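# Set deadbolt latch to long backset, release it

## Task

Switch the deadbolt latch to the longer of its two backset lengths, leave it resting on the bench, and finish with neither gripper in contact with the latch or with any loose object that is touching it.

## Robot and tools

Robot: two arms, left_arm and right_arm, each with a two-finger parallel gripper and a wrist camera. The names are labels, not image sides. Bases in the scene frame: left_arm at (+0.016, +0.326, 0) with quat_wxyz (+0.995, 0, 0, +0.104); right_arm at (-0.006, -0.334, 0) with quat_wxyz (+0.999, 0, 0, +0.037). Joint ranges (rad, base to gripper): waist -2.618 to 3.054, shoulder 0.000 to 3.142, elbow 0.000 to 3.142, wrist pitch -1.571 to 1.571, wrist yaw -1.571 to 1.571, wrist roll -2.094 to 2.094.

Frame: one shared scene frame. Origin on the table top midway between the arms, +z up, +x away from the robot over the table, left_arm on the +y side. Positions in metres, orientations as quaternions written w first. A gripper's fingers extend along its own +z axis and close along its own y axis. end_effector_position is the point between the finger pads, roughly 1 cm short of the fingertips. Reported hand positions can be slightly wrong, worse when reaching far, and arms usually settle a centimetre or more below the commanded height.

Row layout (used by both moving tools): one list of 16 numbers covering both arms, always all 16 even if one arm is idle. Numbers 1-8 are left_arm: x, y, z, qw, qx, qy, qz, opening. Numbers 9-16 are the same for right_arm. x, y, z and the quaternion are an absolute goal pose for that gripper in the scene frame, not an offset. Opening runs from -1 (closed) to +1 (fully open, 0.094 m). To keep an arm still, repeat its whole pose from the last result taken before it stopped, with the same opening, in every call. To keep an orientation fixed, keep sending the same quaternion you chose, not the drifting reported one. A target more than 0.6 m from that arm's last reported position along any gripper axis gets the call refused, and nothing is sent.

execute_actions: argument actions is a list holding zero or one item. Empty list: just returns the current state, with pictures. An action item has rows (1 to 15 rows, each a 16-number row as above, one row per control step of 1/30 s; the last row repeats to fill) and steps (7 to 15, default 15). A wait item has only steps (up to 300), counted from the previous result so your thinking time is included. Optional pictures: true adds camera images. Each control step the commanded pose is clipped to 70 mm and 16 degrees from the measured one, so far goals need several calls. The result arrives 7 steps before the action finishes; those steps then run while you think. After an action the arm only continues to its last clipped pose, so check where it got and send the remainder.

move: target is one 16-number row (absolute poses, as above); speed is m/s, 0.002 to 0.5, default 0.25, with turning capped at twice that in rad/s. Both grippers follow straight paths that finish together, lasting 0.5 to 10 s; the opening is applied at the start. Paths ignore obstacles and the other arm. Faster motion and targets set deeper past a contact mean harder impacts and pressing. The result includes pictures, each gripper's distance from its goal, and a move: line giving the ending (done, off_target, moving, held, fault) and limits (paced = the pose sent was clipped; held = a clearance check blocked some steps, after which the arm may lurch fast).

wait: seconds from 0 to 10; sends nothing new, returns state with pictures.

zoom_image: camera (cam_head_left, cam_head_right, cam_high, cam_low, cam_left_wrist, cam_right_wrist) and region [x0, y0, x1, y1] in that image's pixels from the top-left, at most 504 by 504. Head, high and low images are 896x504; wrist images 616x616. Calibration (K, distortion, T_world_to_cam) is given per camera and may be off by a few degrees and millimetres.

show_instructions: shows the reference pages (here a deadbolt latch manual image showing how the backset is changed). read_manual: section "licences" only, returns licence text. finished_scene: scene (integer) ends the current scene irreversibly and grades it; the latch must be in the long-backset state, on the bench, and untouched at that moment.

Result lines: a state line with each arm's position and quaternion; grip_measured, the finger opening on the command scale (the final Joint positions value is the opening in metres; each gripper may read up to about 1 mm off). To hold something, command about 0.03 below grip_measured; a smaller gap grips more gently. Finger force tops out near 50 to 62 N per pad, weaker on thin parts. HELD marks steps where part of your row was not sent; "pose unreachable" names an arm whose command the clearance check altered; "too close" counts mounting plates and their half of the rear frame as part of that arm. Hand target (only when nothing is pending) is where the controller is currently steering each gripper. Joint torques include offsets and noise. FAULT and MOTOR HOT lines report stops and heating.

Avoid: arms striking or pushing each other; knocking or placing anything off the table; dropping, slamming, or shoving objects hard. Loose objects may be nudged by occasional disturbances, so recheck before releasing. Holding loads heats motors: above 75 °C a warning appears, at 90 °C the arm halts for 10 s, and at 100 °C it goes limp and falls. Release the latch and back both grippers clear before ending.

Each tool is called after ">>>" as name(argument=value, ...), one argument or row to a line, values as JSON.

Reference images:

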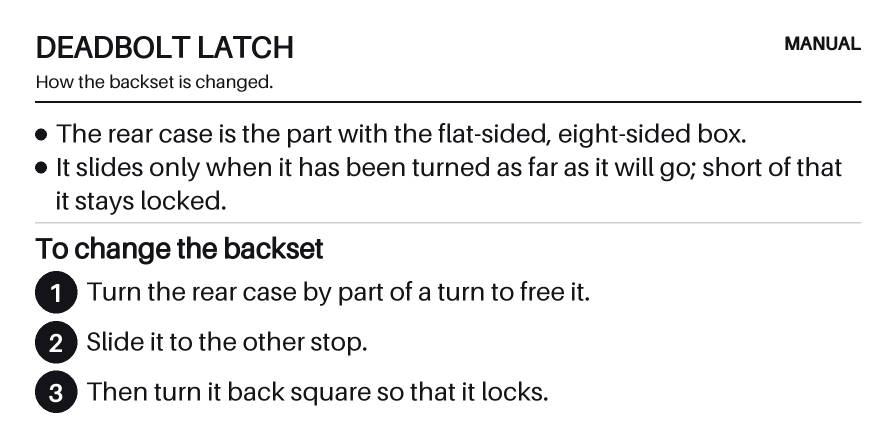

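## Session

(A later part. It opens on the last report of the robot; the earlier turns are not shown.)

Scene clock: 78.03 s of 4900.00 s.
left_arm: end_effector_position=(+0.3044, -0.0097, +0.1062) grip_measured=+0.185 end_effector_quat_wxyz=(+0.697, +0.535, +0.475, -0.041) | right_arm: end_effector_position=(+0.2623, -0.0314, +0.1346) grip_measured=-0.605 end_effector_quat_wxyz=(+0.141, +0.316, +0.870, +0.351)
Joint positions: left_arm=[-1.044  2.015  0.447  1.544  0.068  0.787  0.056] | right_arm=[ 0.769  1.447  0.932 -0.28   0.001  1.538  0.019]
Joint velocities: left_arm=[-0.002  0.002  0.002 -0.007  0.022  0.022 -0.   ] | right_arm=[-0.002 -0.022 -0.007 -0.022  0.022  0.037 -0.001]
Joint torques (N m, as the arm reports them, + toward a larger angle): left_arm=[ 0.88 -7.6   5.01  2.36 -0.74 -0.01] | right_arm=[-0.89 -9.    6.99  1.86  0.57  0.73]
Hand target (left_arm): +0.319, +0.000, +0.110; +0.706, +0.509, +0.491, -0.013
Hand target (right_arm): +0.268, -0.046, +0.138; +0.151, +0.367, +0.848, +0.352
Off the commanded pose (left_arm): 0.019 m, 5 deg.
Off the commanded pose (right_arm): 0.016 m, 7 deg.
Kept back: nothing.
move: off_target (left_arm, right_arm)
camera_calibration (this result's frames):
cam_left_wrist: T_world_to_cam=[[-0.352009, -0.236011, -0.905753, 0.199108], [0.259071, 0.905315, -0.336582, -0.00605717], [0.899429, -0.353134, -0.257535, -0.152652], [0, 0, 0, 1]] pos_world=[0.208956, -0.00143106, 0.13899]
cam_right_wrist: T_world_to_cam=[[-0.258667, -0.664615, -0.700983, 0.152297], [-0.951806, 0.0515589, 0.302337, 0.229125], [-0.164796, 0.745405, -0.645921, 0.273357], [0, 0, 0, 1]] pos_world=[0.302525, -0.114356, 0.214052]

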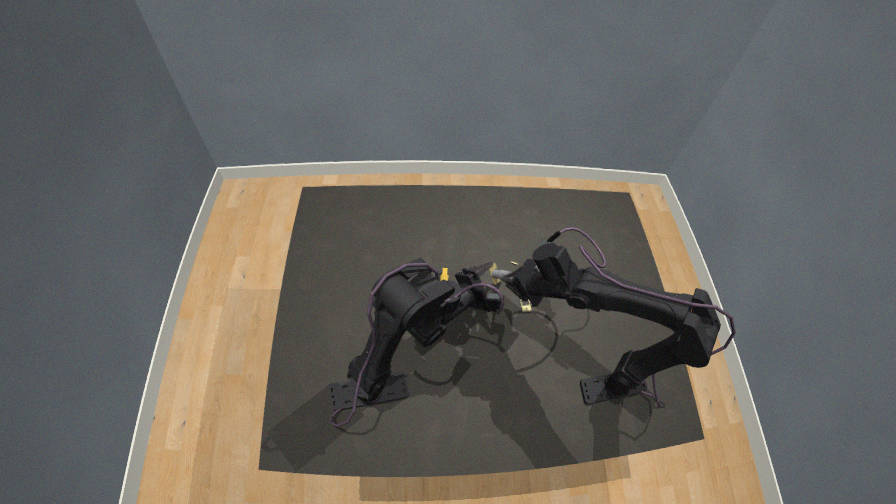

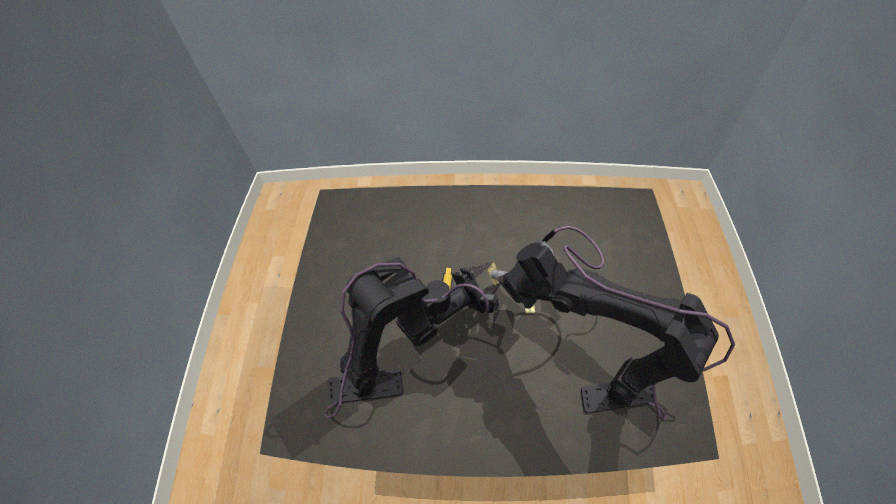

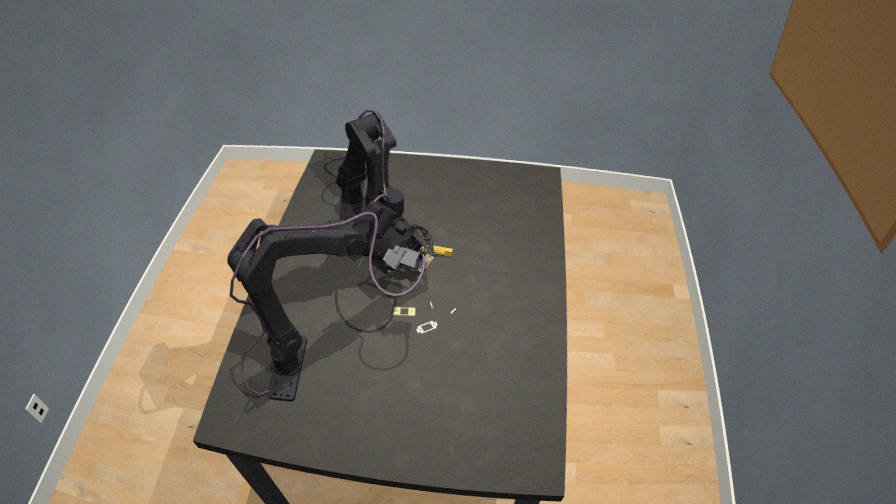

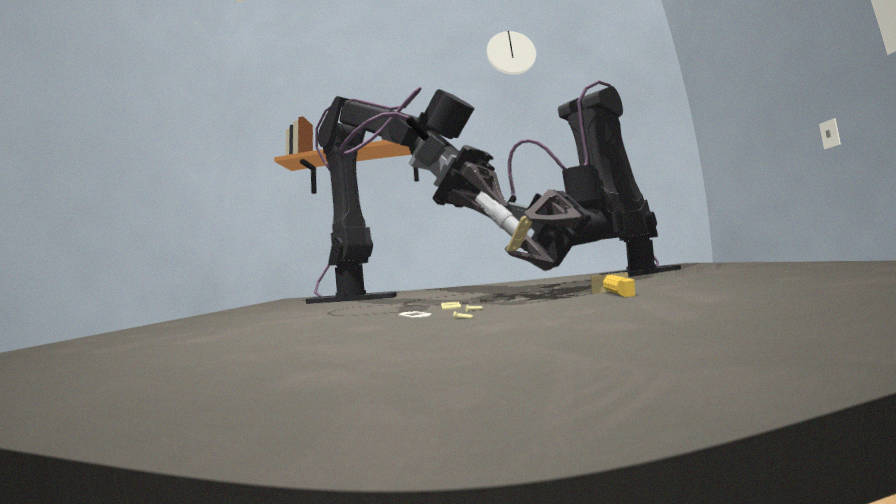

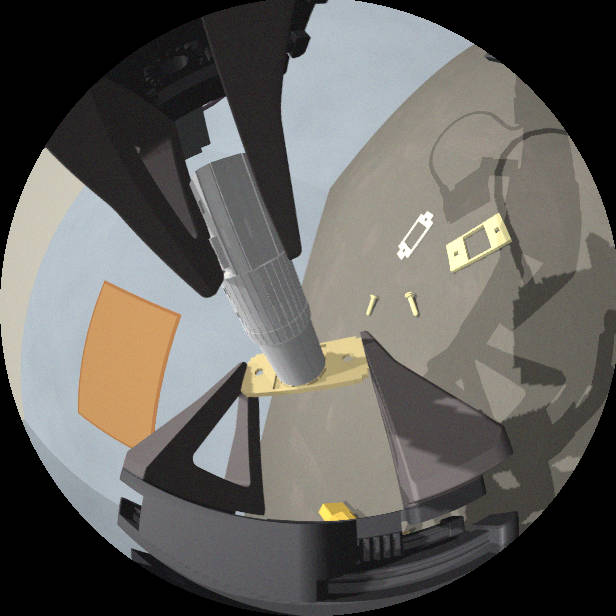

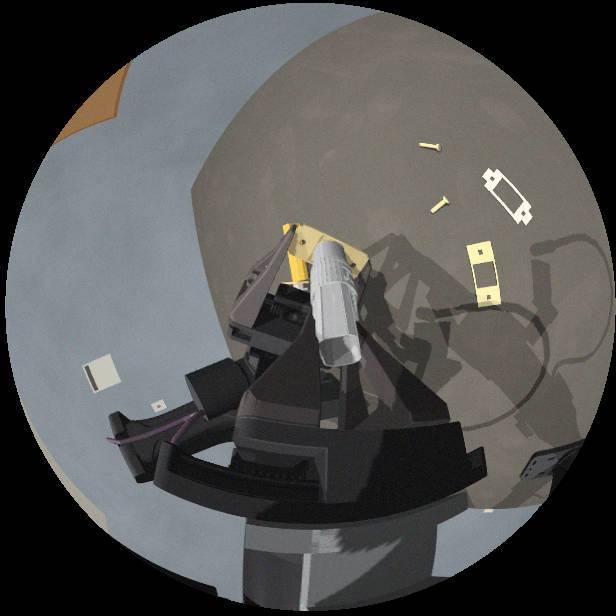

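>>> move(
  target=[0.3044, -0.0097, 0.1062, 0.697, 0.535, 0.475, -0.041, 0.15, 0.2541, -0.0382, 0.1452, 0.141, 0.316, 0.870, 0.351, -0.63],
  speed=0.03,
)

Scene clock: 80.23 s of 4900.00 s.
left_arm: end_effector_position=(+0.2995, -0.0134, +0.1078) grip_measured=+0.185 end_effector_quat_wxyz=(+0.699, +0.541, +0.465, -0.054) | right_arm: end_effector_position=(+0.2561, -0.0339, +0.1364) grip_measured=-0.605 end_effector_quat_wxyz=(+0.140, +0.303, +0.877, +0.345)
Joint positions: left_arm=[-1.044  2.015  0.447  1.55   0.102  0.784  0.056] | right_arm=[ 0.774  1.428  0.932 -0.312 -0.005  1.514  0.019]
Joint velocities: left_arm=[ 0.002 -0.002 -0.012 -0.051  0.037  0.022  0.   ] | right_arm=[ 0.002  0.032  0.012 -0.037 -0.037 -0.11   0.   ]
Joint torques (N m, as the arm reports them, + toward a larger angle): left_arm=[-0.01 -8.72  4.15  2.04 -0.36  0.04] | right_arm=[ 0.1  -8.71  8.97  1.67  0.14  0.23]
Hand target (left_arm): +0.304, -0.010, +0.106; +0.697, +0.535, +0.475, -0.041
Hand target (right_arm): +0.254, -0.038, +0.145; +0.141, +0.316, +0.870, +0.351
Off the commanded pose (left_arm): 0.006 m, 2 deg.
Off the commanded pose (right_arm): 0.010 m, 2 deg.
Kept back: nothing.
move: done
camera_calibration (this result's frames):
cam_left_wrist: T_world_to_cam=[[-0.358744, -0.230297, -0.904581, 0.199954], [0.290359, 0.893477, -0.342623, -0.00975933], [0.887127, -0.385567, -0.25366, -0.14636], [0, 0, 0, 1]] pos_world=[0.204406, -0.00166269, 0.140406]
cam_right_wrist: T_world_to_cam=[[-0.23991, -0.683677, -0.689223, 0.143247], [-0.9533, 0.031735, 0.300352, 0.222765], [-0.183472, 0.729094, -0.659363, 0.281405], [0, 0, 0, 1]] pos_world=[0.298359, -0.114305, 0.217369]

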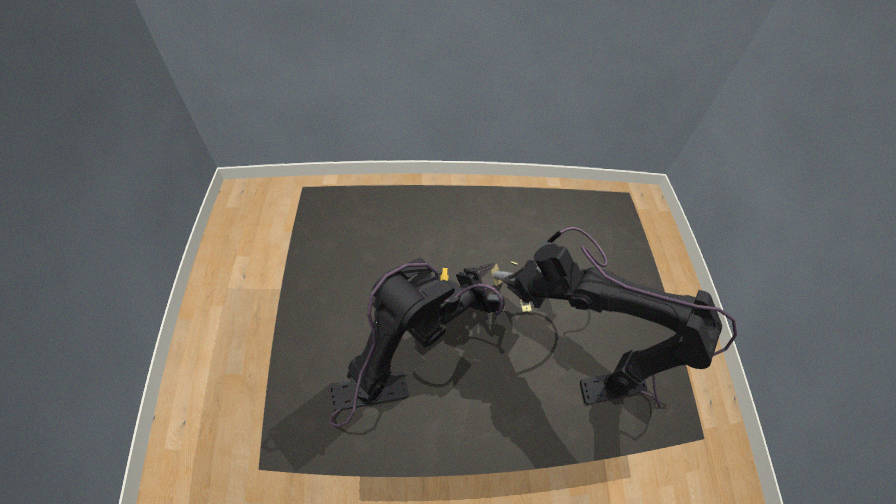

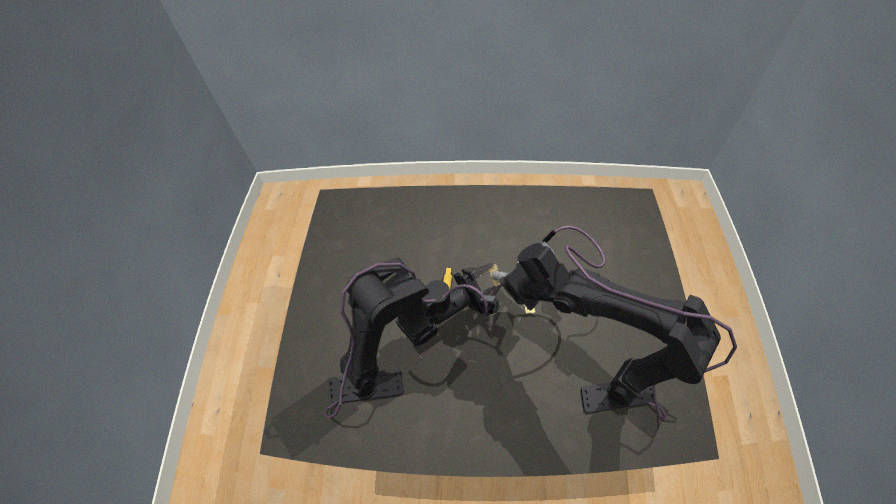

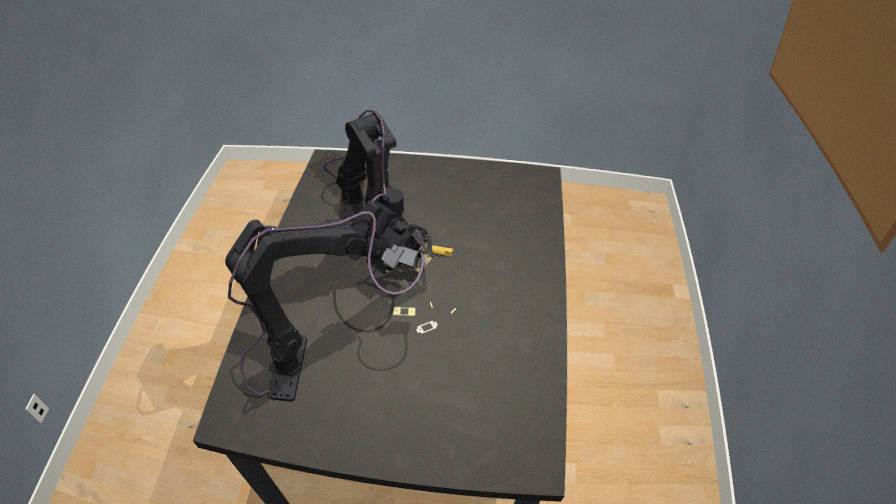

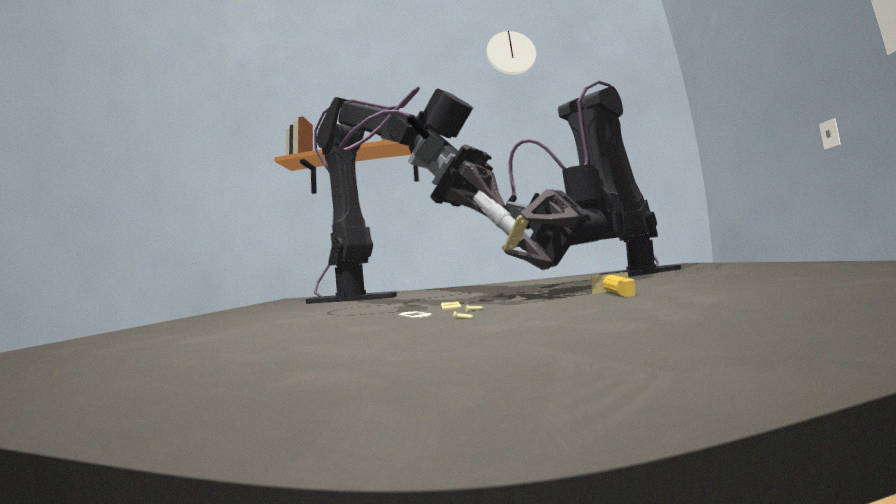

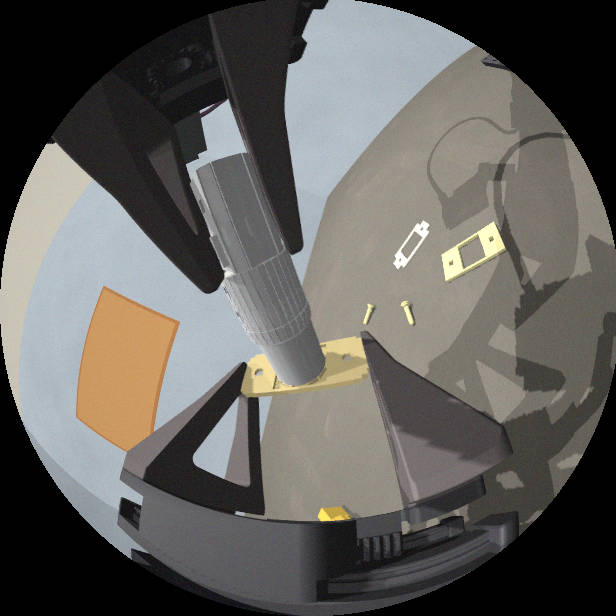

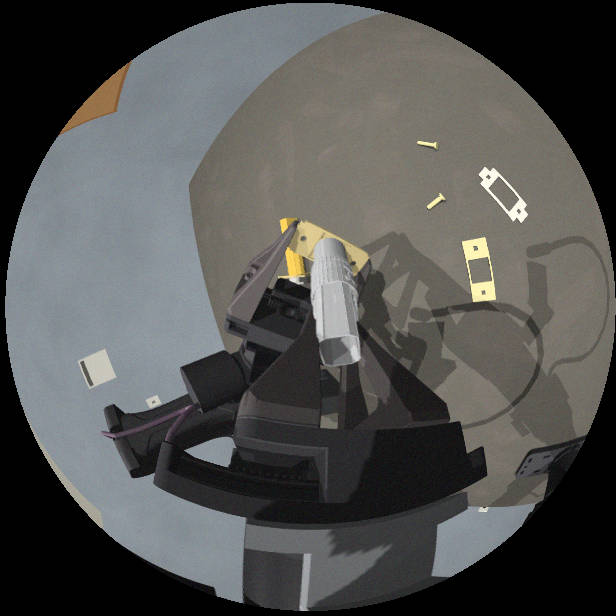

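>>> move(
  target=[0.3044, -0.0097, 0.1062, 0.697, 0.535, 0.475, -0.041, 0.15, 0.2541, -0.0382, 0.1452, 0.0938, 0.4148, 0.8299, 0.3603, -0.63],
  speed=0.1,
)

Scene clock: 83.80 s of 4900.00 s.
left_arm: end_effector_position=(+0.2946, -0.0167, +0.1023) grip_measured=+0.185 end_effector_quat_wxyz=(+0.689, +0.552, +0.464, -0.068) | right_arm: end_effector_position=(+0.2508, -0.0351, +0.1323) grip_measured=-0.601 end_effector_quat_wxyz=(+0.099, +0.375, +0.854, +0.347)
Joint positions: left_arm=[-1.044  2.015  0.447  1.528  0.135  0.778  0.056] | right_arm=[ 0.774  1.428  0.932 -0.336 -0.022  1.684  0.019]
Joint velocities: left_arm=[-0.012  0.007  0.002  0.007 -0.051 -0.022  0.   ] | right_arm=[-0.012  0.007 -0.012 -0.051 -0.022  0.007 -0.   ]
Joint torques (N m, as the arm reports them, + toward a larger angle): left_arm=[ 0.03 -8.9   4.08  2.23 -0.68  0.1 ] | right_arm=[-0.44 -8.21 10.11  1.7   0.14  0.71]
Hand target (left_arm): +0.304, -0.010, +0.106; +0.697, +0.536, +0.475, -0.042
Hand target (right_arm): +0.254, -0.038, +0.145; +0.093, +0.413, +0.831, +0.361
Off the commanded pose (left_arm): 0.013 m, 4 deg.
Off the commanded pose (right_arm): 0.014 m, 6 deg.
Kept back: nothing.
move: off_target (left_arm, right_arm)
camera_calibration (this result's frames):
cam_left_wrist: T_world_to_cam=[[-0.384616, -0.206865, -0.899598, 0.199941], [0.312349, 0.88791, -0.33772, -0.0144038], [0.868625, -0.410881, -0.27689, -0.137286], [0, 0, 0, 1]] pos_world=[0.20065, -0.00225798, 0.136989]
cam_right_wrist: T_world_to_cam=[[-0.391207, -0.602771, -0.695431, 0.179975], [-0.904595, 0.112841, 0.411065, 0.194989], [-0.169305, 0.789895, -0.589408, 0.267996], [0, 0, 0, 1]] pos_world=[0.292167, -0.125207, 0.202966]

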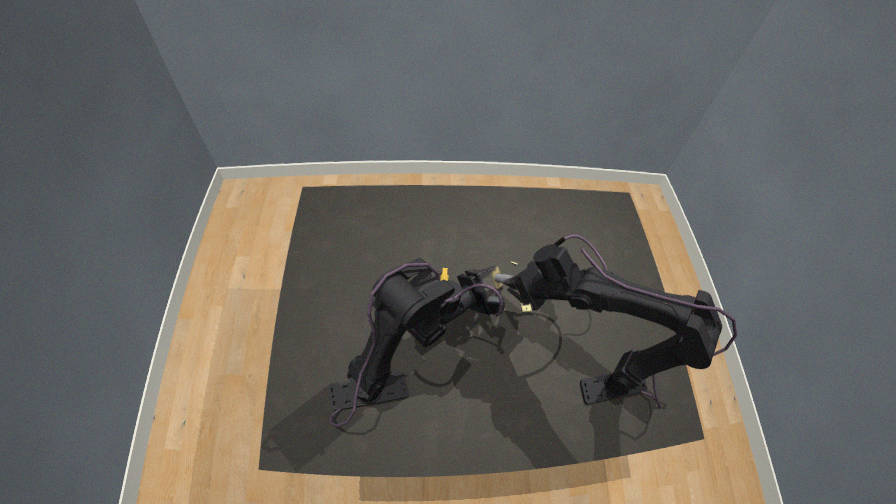

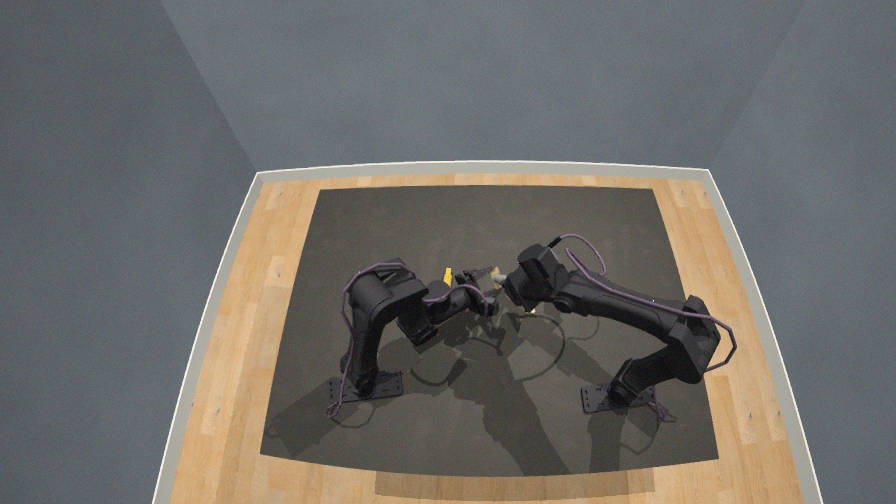

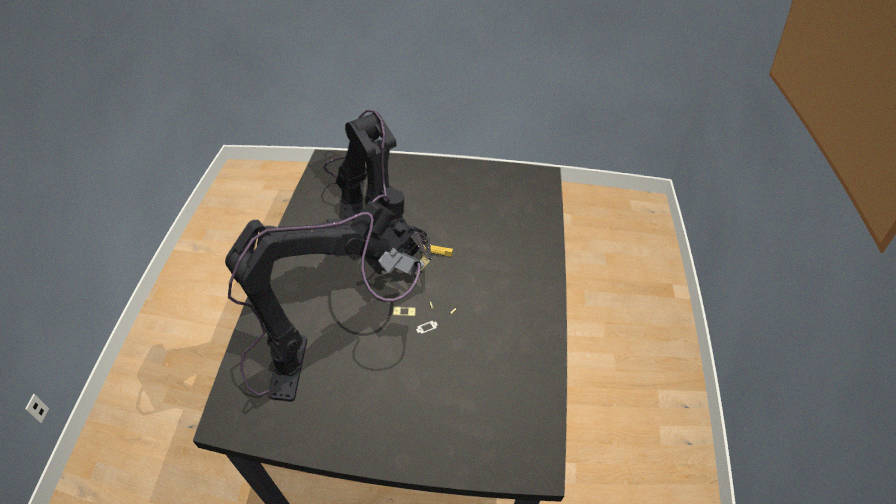

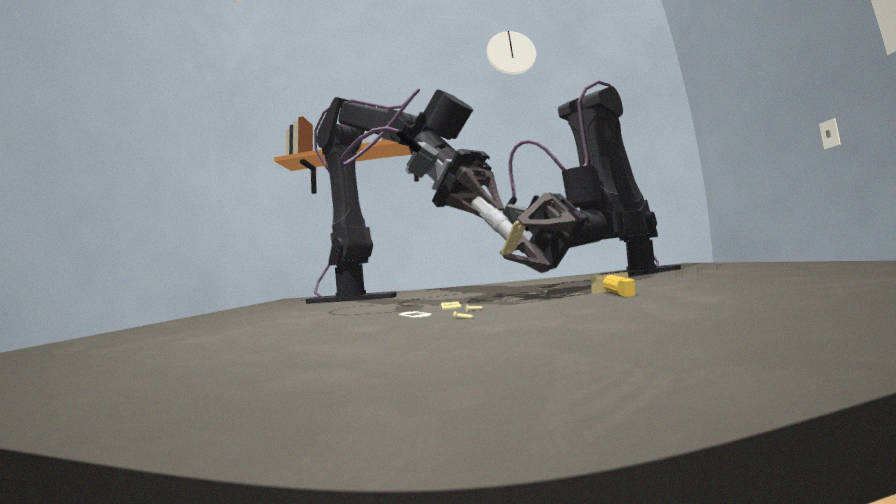

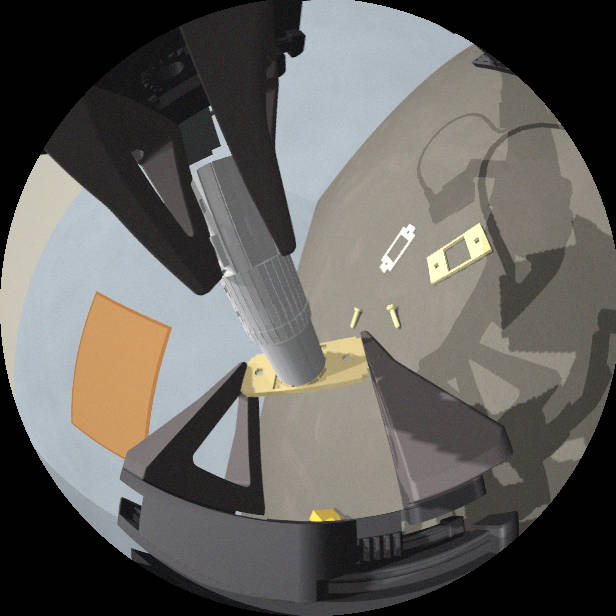

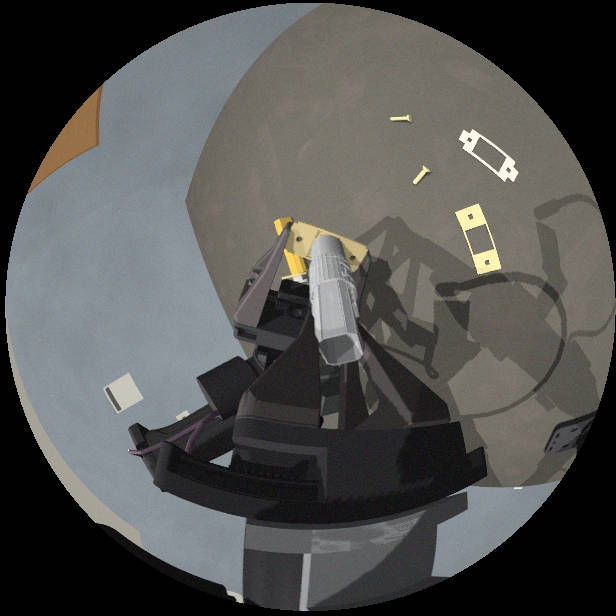

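>>> move(
  target=[0.2996, -0.0120, 0.0950, 0.689, 0.552, 0.464, -0.068, 0.15, 0.2359, -0.0492, 0.1542, 0.099, 0.375, 0.854, 0.347, -0.63],
  speed=0.02,
)

Scene clock: 87.03 s of 4900.00 s.
left_arm: end_effector_position=(+0.2835, -0.0239, +0.1148) grip_measured=+0.185 end_effector_quat_wxyz=(+0.704, +0.556, +0.431, -0.095) | right_arm: end_effector_position=(+0.2387, -0.0429, +0.1450) grip_measured=-0.601 end_effector_quat_wxyz=(+0.098, +0.361, +0.860, +0.347)
Joint positions: left_arm=[-1.044  2.015  0.447  1.579  0.21   0.774  0.056] | right_arm=[ 0.781  1.363  0.932 -0.403 -0.03   1.661  0.019]
Joint velocities: left_arm=[ 0.017  0.007  0.007  0.007  0.037  0.007 -0.001] | right_arm=[ 0.007 -0.002  0.012  0.007  0.051  0.037  0.   ]
Joint torques (N m, as the arm reports them, + toward a larger angle): left_arm=[ 1.79 -5.49  3.71  1.95 -0.55  0.08] | right_arm=[ 0.15 -8.06  9.85  1.42  0.13  0.2 ]
Hand target (left_arm): +0.298, -0.011, +0.095; +0.689, +0.553, +0.464, -0.068
Hand target (right_arm): +0.236, -0.049, +0.154; +0.099, +0.375, +0.854, +0.348
Off the commanded pose (left_arm): 0.028 m, 5 deg.
Off the commanded pose (right_arm): 0.012 m, 2 deg.
Kept back: nothing.
move: off_target (left_arm, right_arm)
camera_calibration (this result's frames):
cam_left_wrist: T_world_to_cam=[[-0.373378, -0.214958, -0.902431, 0.202352], [0.387716, 0.847589, -0.362311, -0.0197707], [0.842772, -0.485166, -0.233128, -0.126599], [0, 0, 0, 1]] pos_world=[0.189913, -0.00116689, 0.145932]
cam_right_wrist: T_world_to_cam=[[-0.369847, -0.618686, -0.693139, 0.173288], [-0.909846, 0.0901144, 0.405043, 0.180841], [-0.188133, 0.780453, -0.596237, 0.284599], [0, 0, 0, 1]] pos_world=[0.28217, -0.131202, 0.216553]

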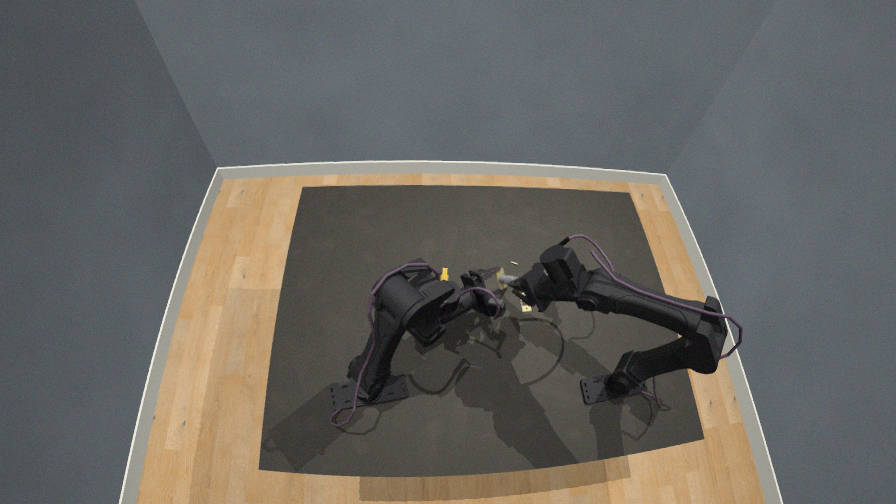

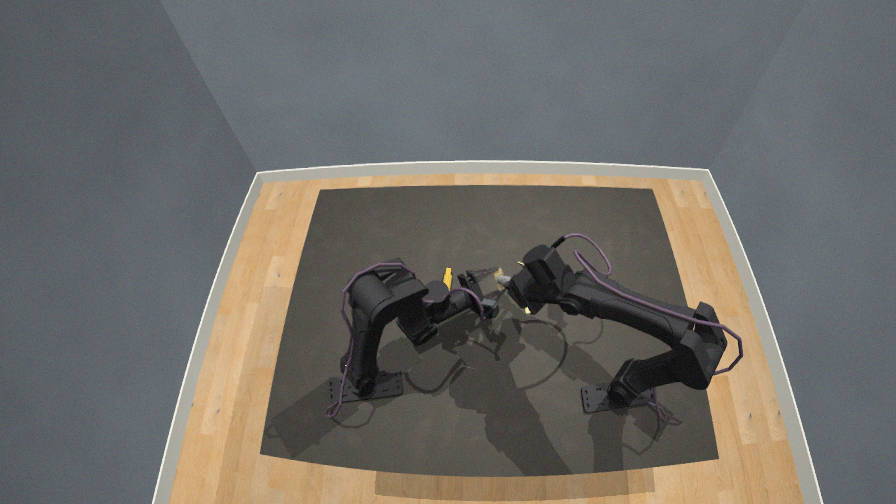

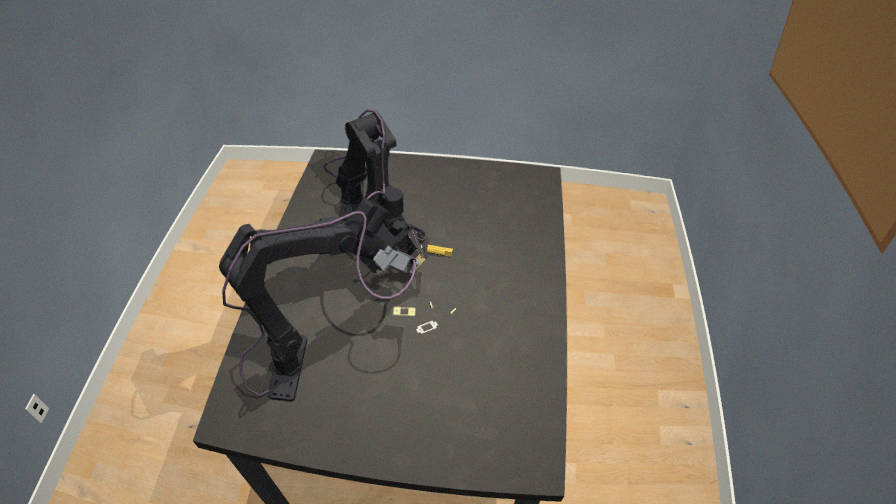

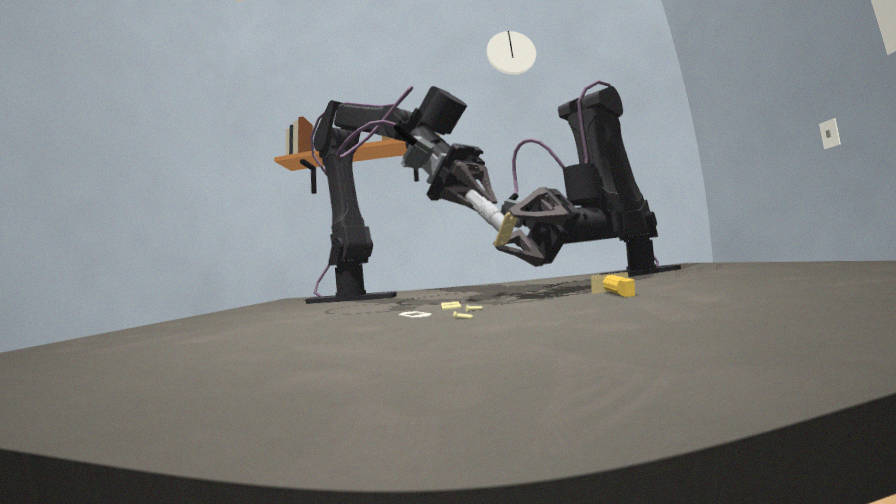

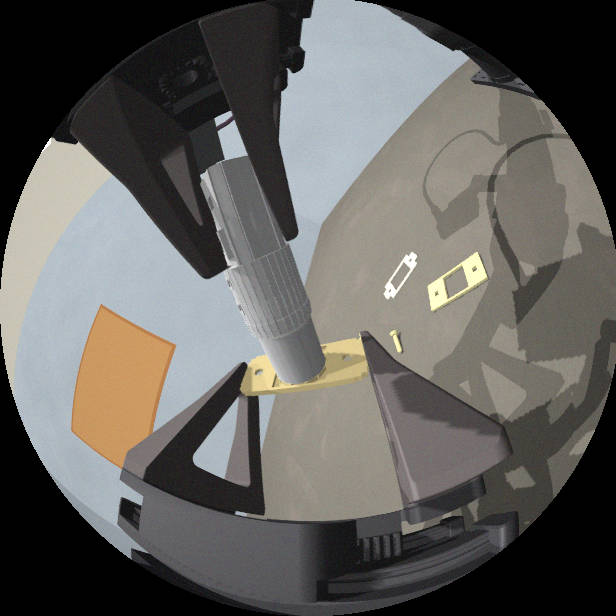

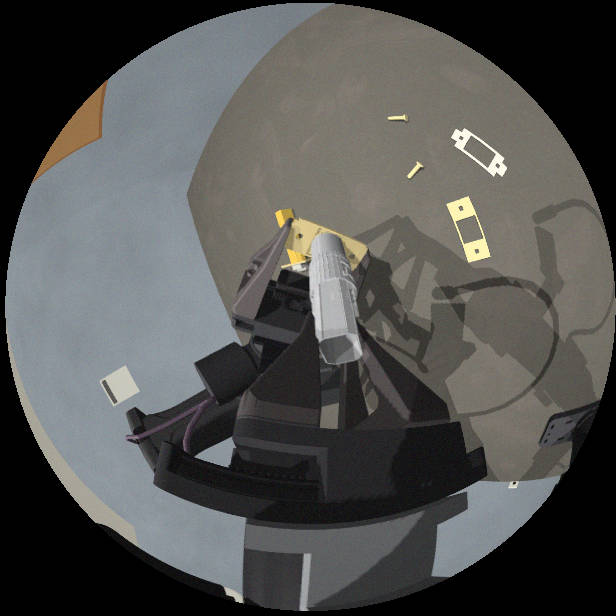

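>>> move(
  target=[0.2835, -0.0239, 0.1148, 0.704, 0.556, 0.431, -0.095, 1.0, 0.2387, -0.0429, 0.1450, 0.098, 0.361, 0.860, 0.347, -0.63],
  speed=0.05,
)

Scene clock: 92.90 s of 4900.00 s.
left_arm: end_effector_position=(+0.2829, -0.0243, +0.1152) grip_measured=+1.000 end_effector_quat_wxyz=(+0.705, +0.556, +0.429, -0.096) | right_arm: end_effector_position=(+0.2389, -0.0425, +0.1454) grip_measured=-0.628 end_effector_quat_wxyz=(+0.098, +0.361, +0.860, +0.348)
Joint positions: left_arm=[-1.044  2.015  0.447  1.58   0.213  0.775  0.094] | right_arm=[ 0.781  1.363  0.932 -0.401 -0.03   1.661  0.017]
Joint velocities: left_arm=[ 0.002  0.002 -0.017  0.022 -0.037 -0.022  0.   ] | right_arm=[ 0.012 -0.002 -0.007  0.007 -0.051 -0.037  0.001]
Joint torques (N m, as the arm reports them, + toward a larger angle): left_arm=[ 0.01 -8.72  4.13  2.05 -0.05  0.01] | right_arm=[-0.04 -5.41  8.99  1.82 -0.01 -0.02]
Hand target (left_arm): +0.283, -0.024, +0.115; +0.704, +0.556, +0.431, -0.095
Hand target (right_arm): +0.239, -0.043, +0.145; +0.098, +0.361, +0.860, +0.347
Off the commanded pose (left_arm): 0.001 m, 0 deg.
Off the commanded pose (right_arm): 0.001 m, 0 deg.
Kept back: nothing.
After step 90, 2.17 s passed at rest.
move: done
camera_calibration (this result's frames):
cam_left_wrist: T_world_to_cam=[[-0.372714, -0.214615, -0.902787, 0.20234], [0.391537, 0.845671, -0.362683, -0.0201723], [0.841298, -0.488652, -0.231164, -0.126048], [0, 0, 0, 1]] pos_world=[0.189358, -0.00110938, 0.146216]
cam_right_wrist: T_world_to_cam=[[-0.368165, -0.617884, -0.694747, 0.173727], [-0.910603, 0.0887235, 0.403645, 0.181183], [-0.187766, 0.781248, -0.595312, 0.2844], [0, 0, 0, 1]] pos_world=[0.282346, -0.130919, 0.21687]

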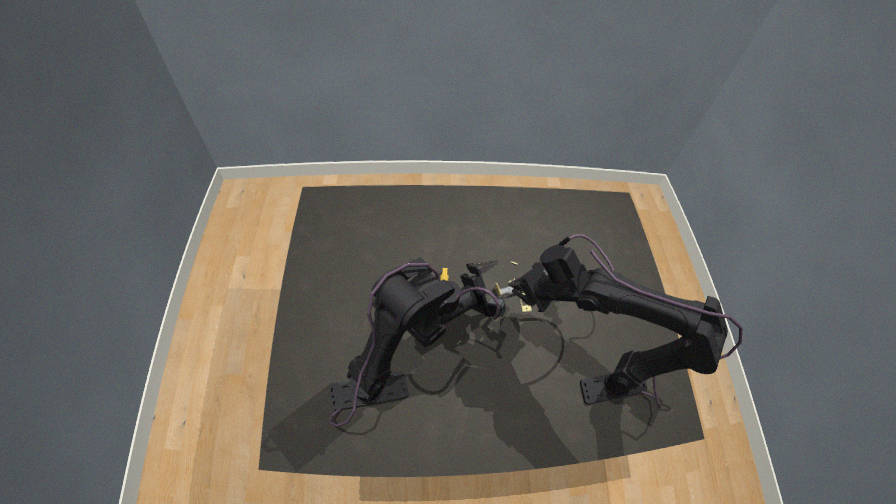

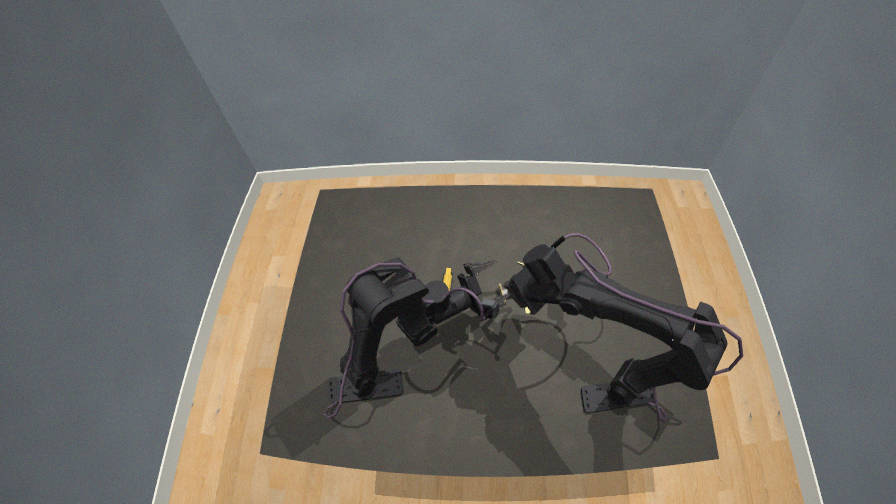

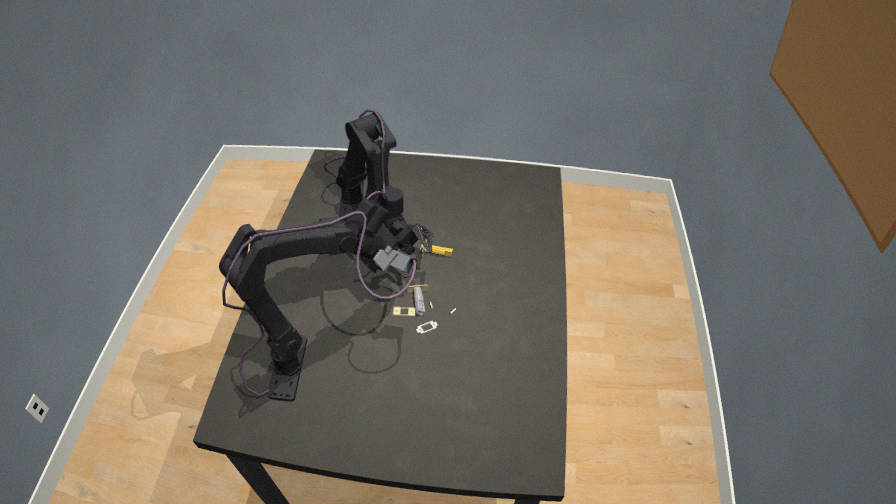

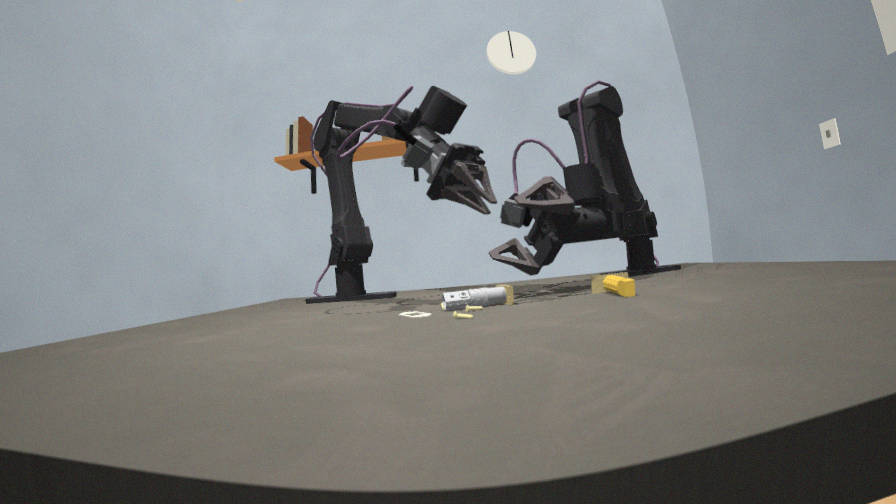

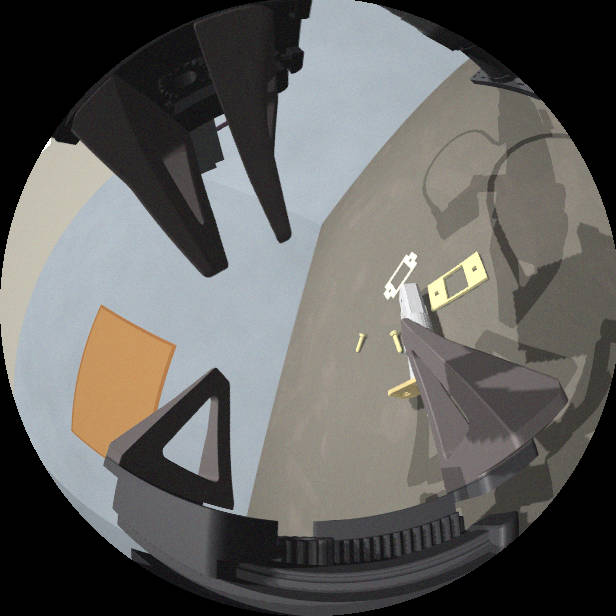

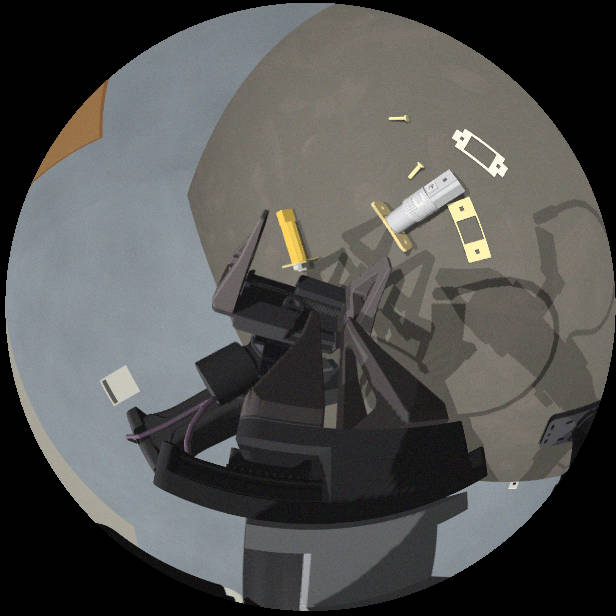

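>>> zoom_image(
  camera="cam_right_wrist",
  region=[340, 140, 520, 280],
)

Region (340, 140, 520, 280) of cam_right_wrist's 616x616 image, scaled by 2.800, with more detail than that image has.

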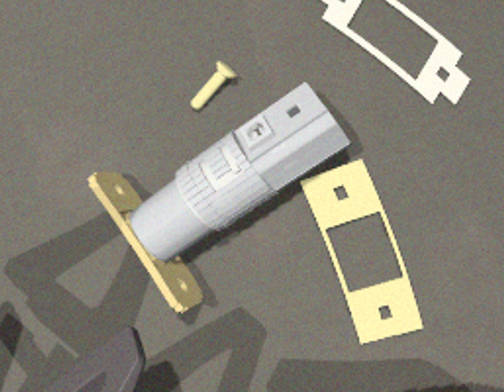

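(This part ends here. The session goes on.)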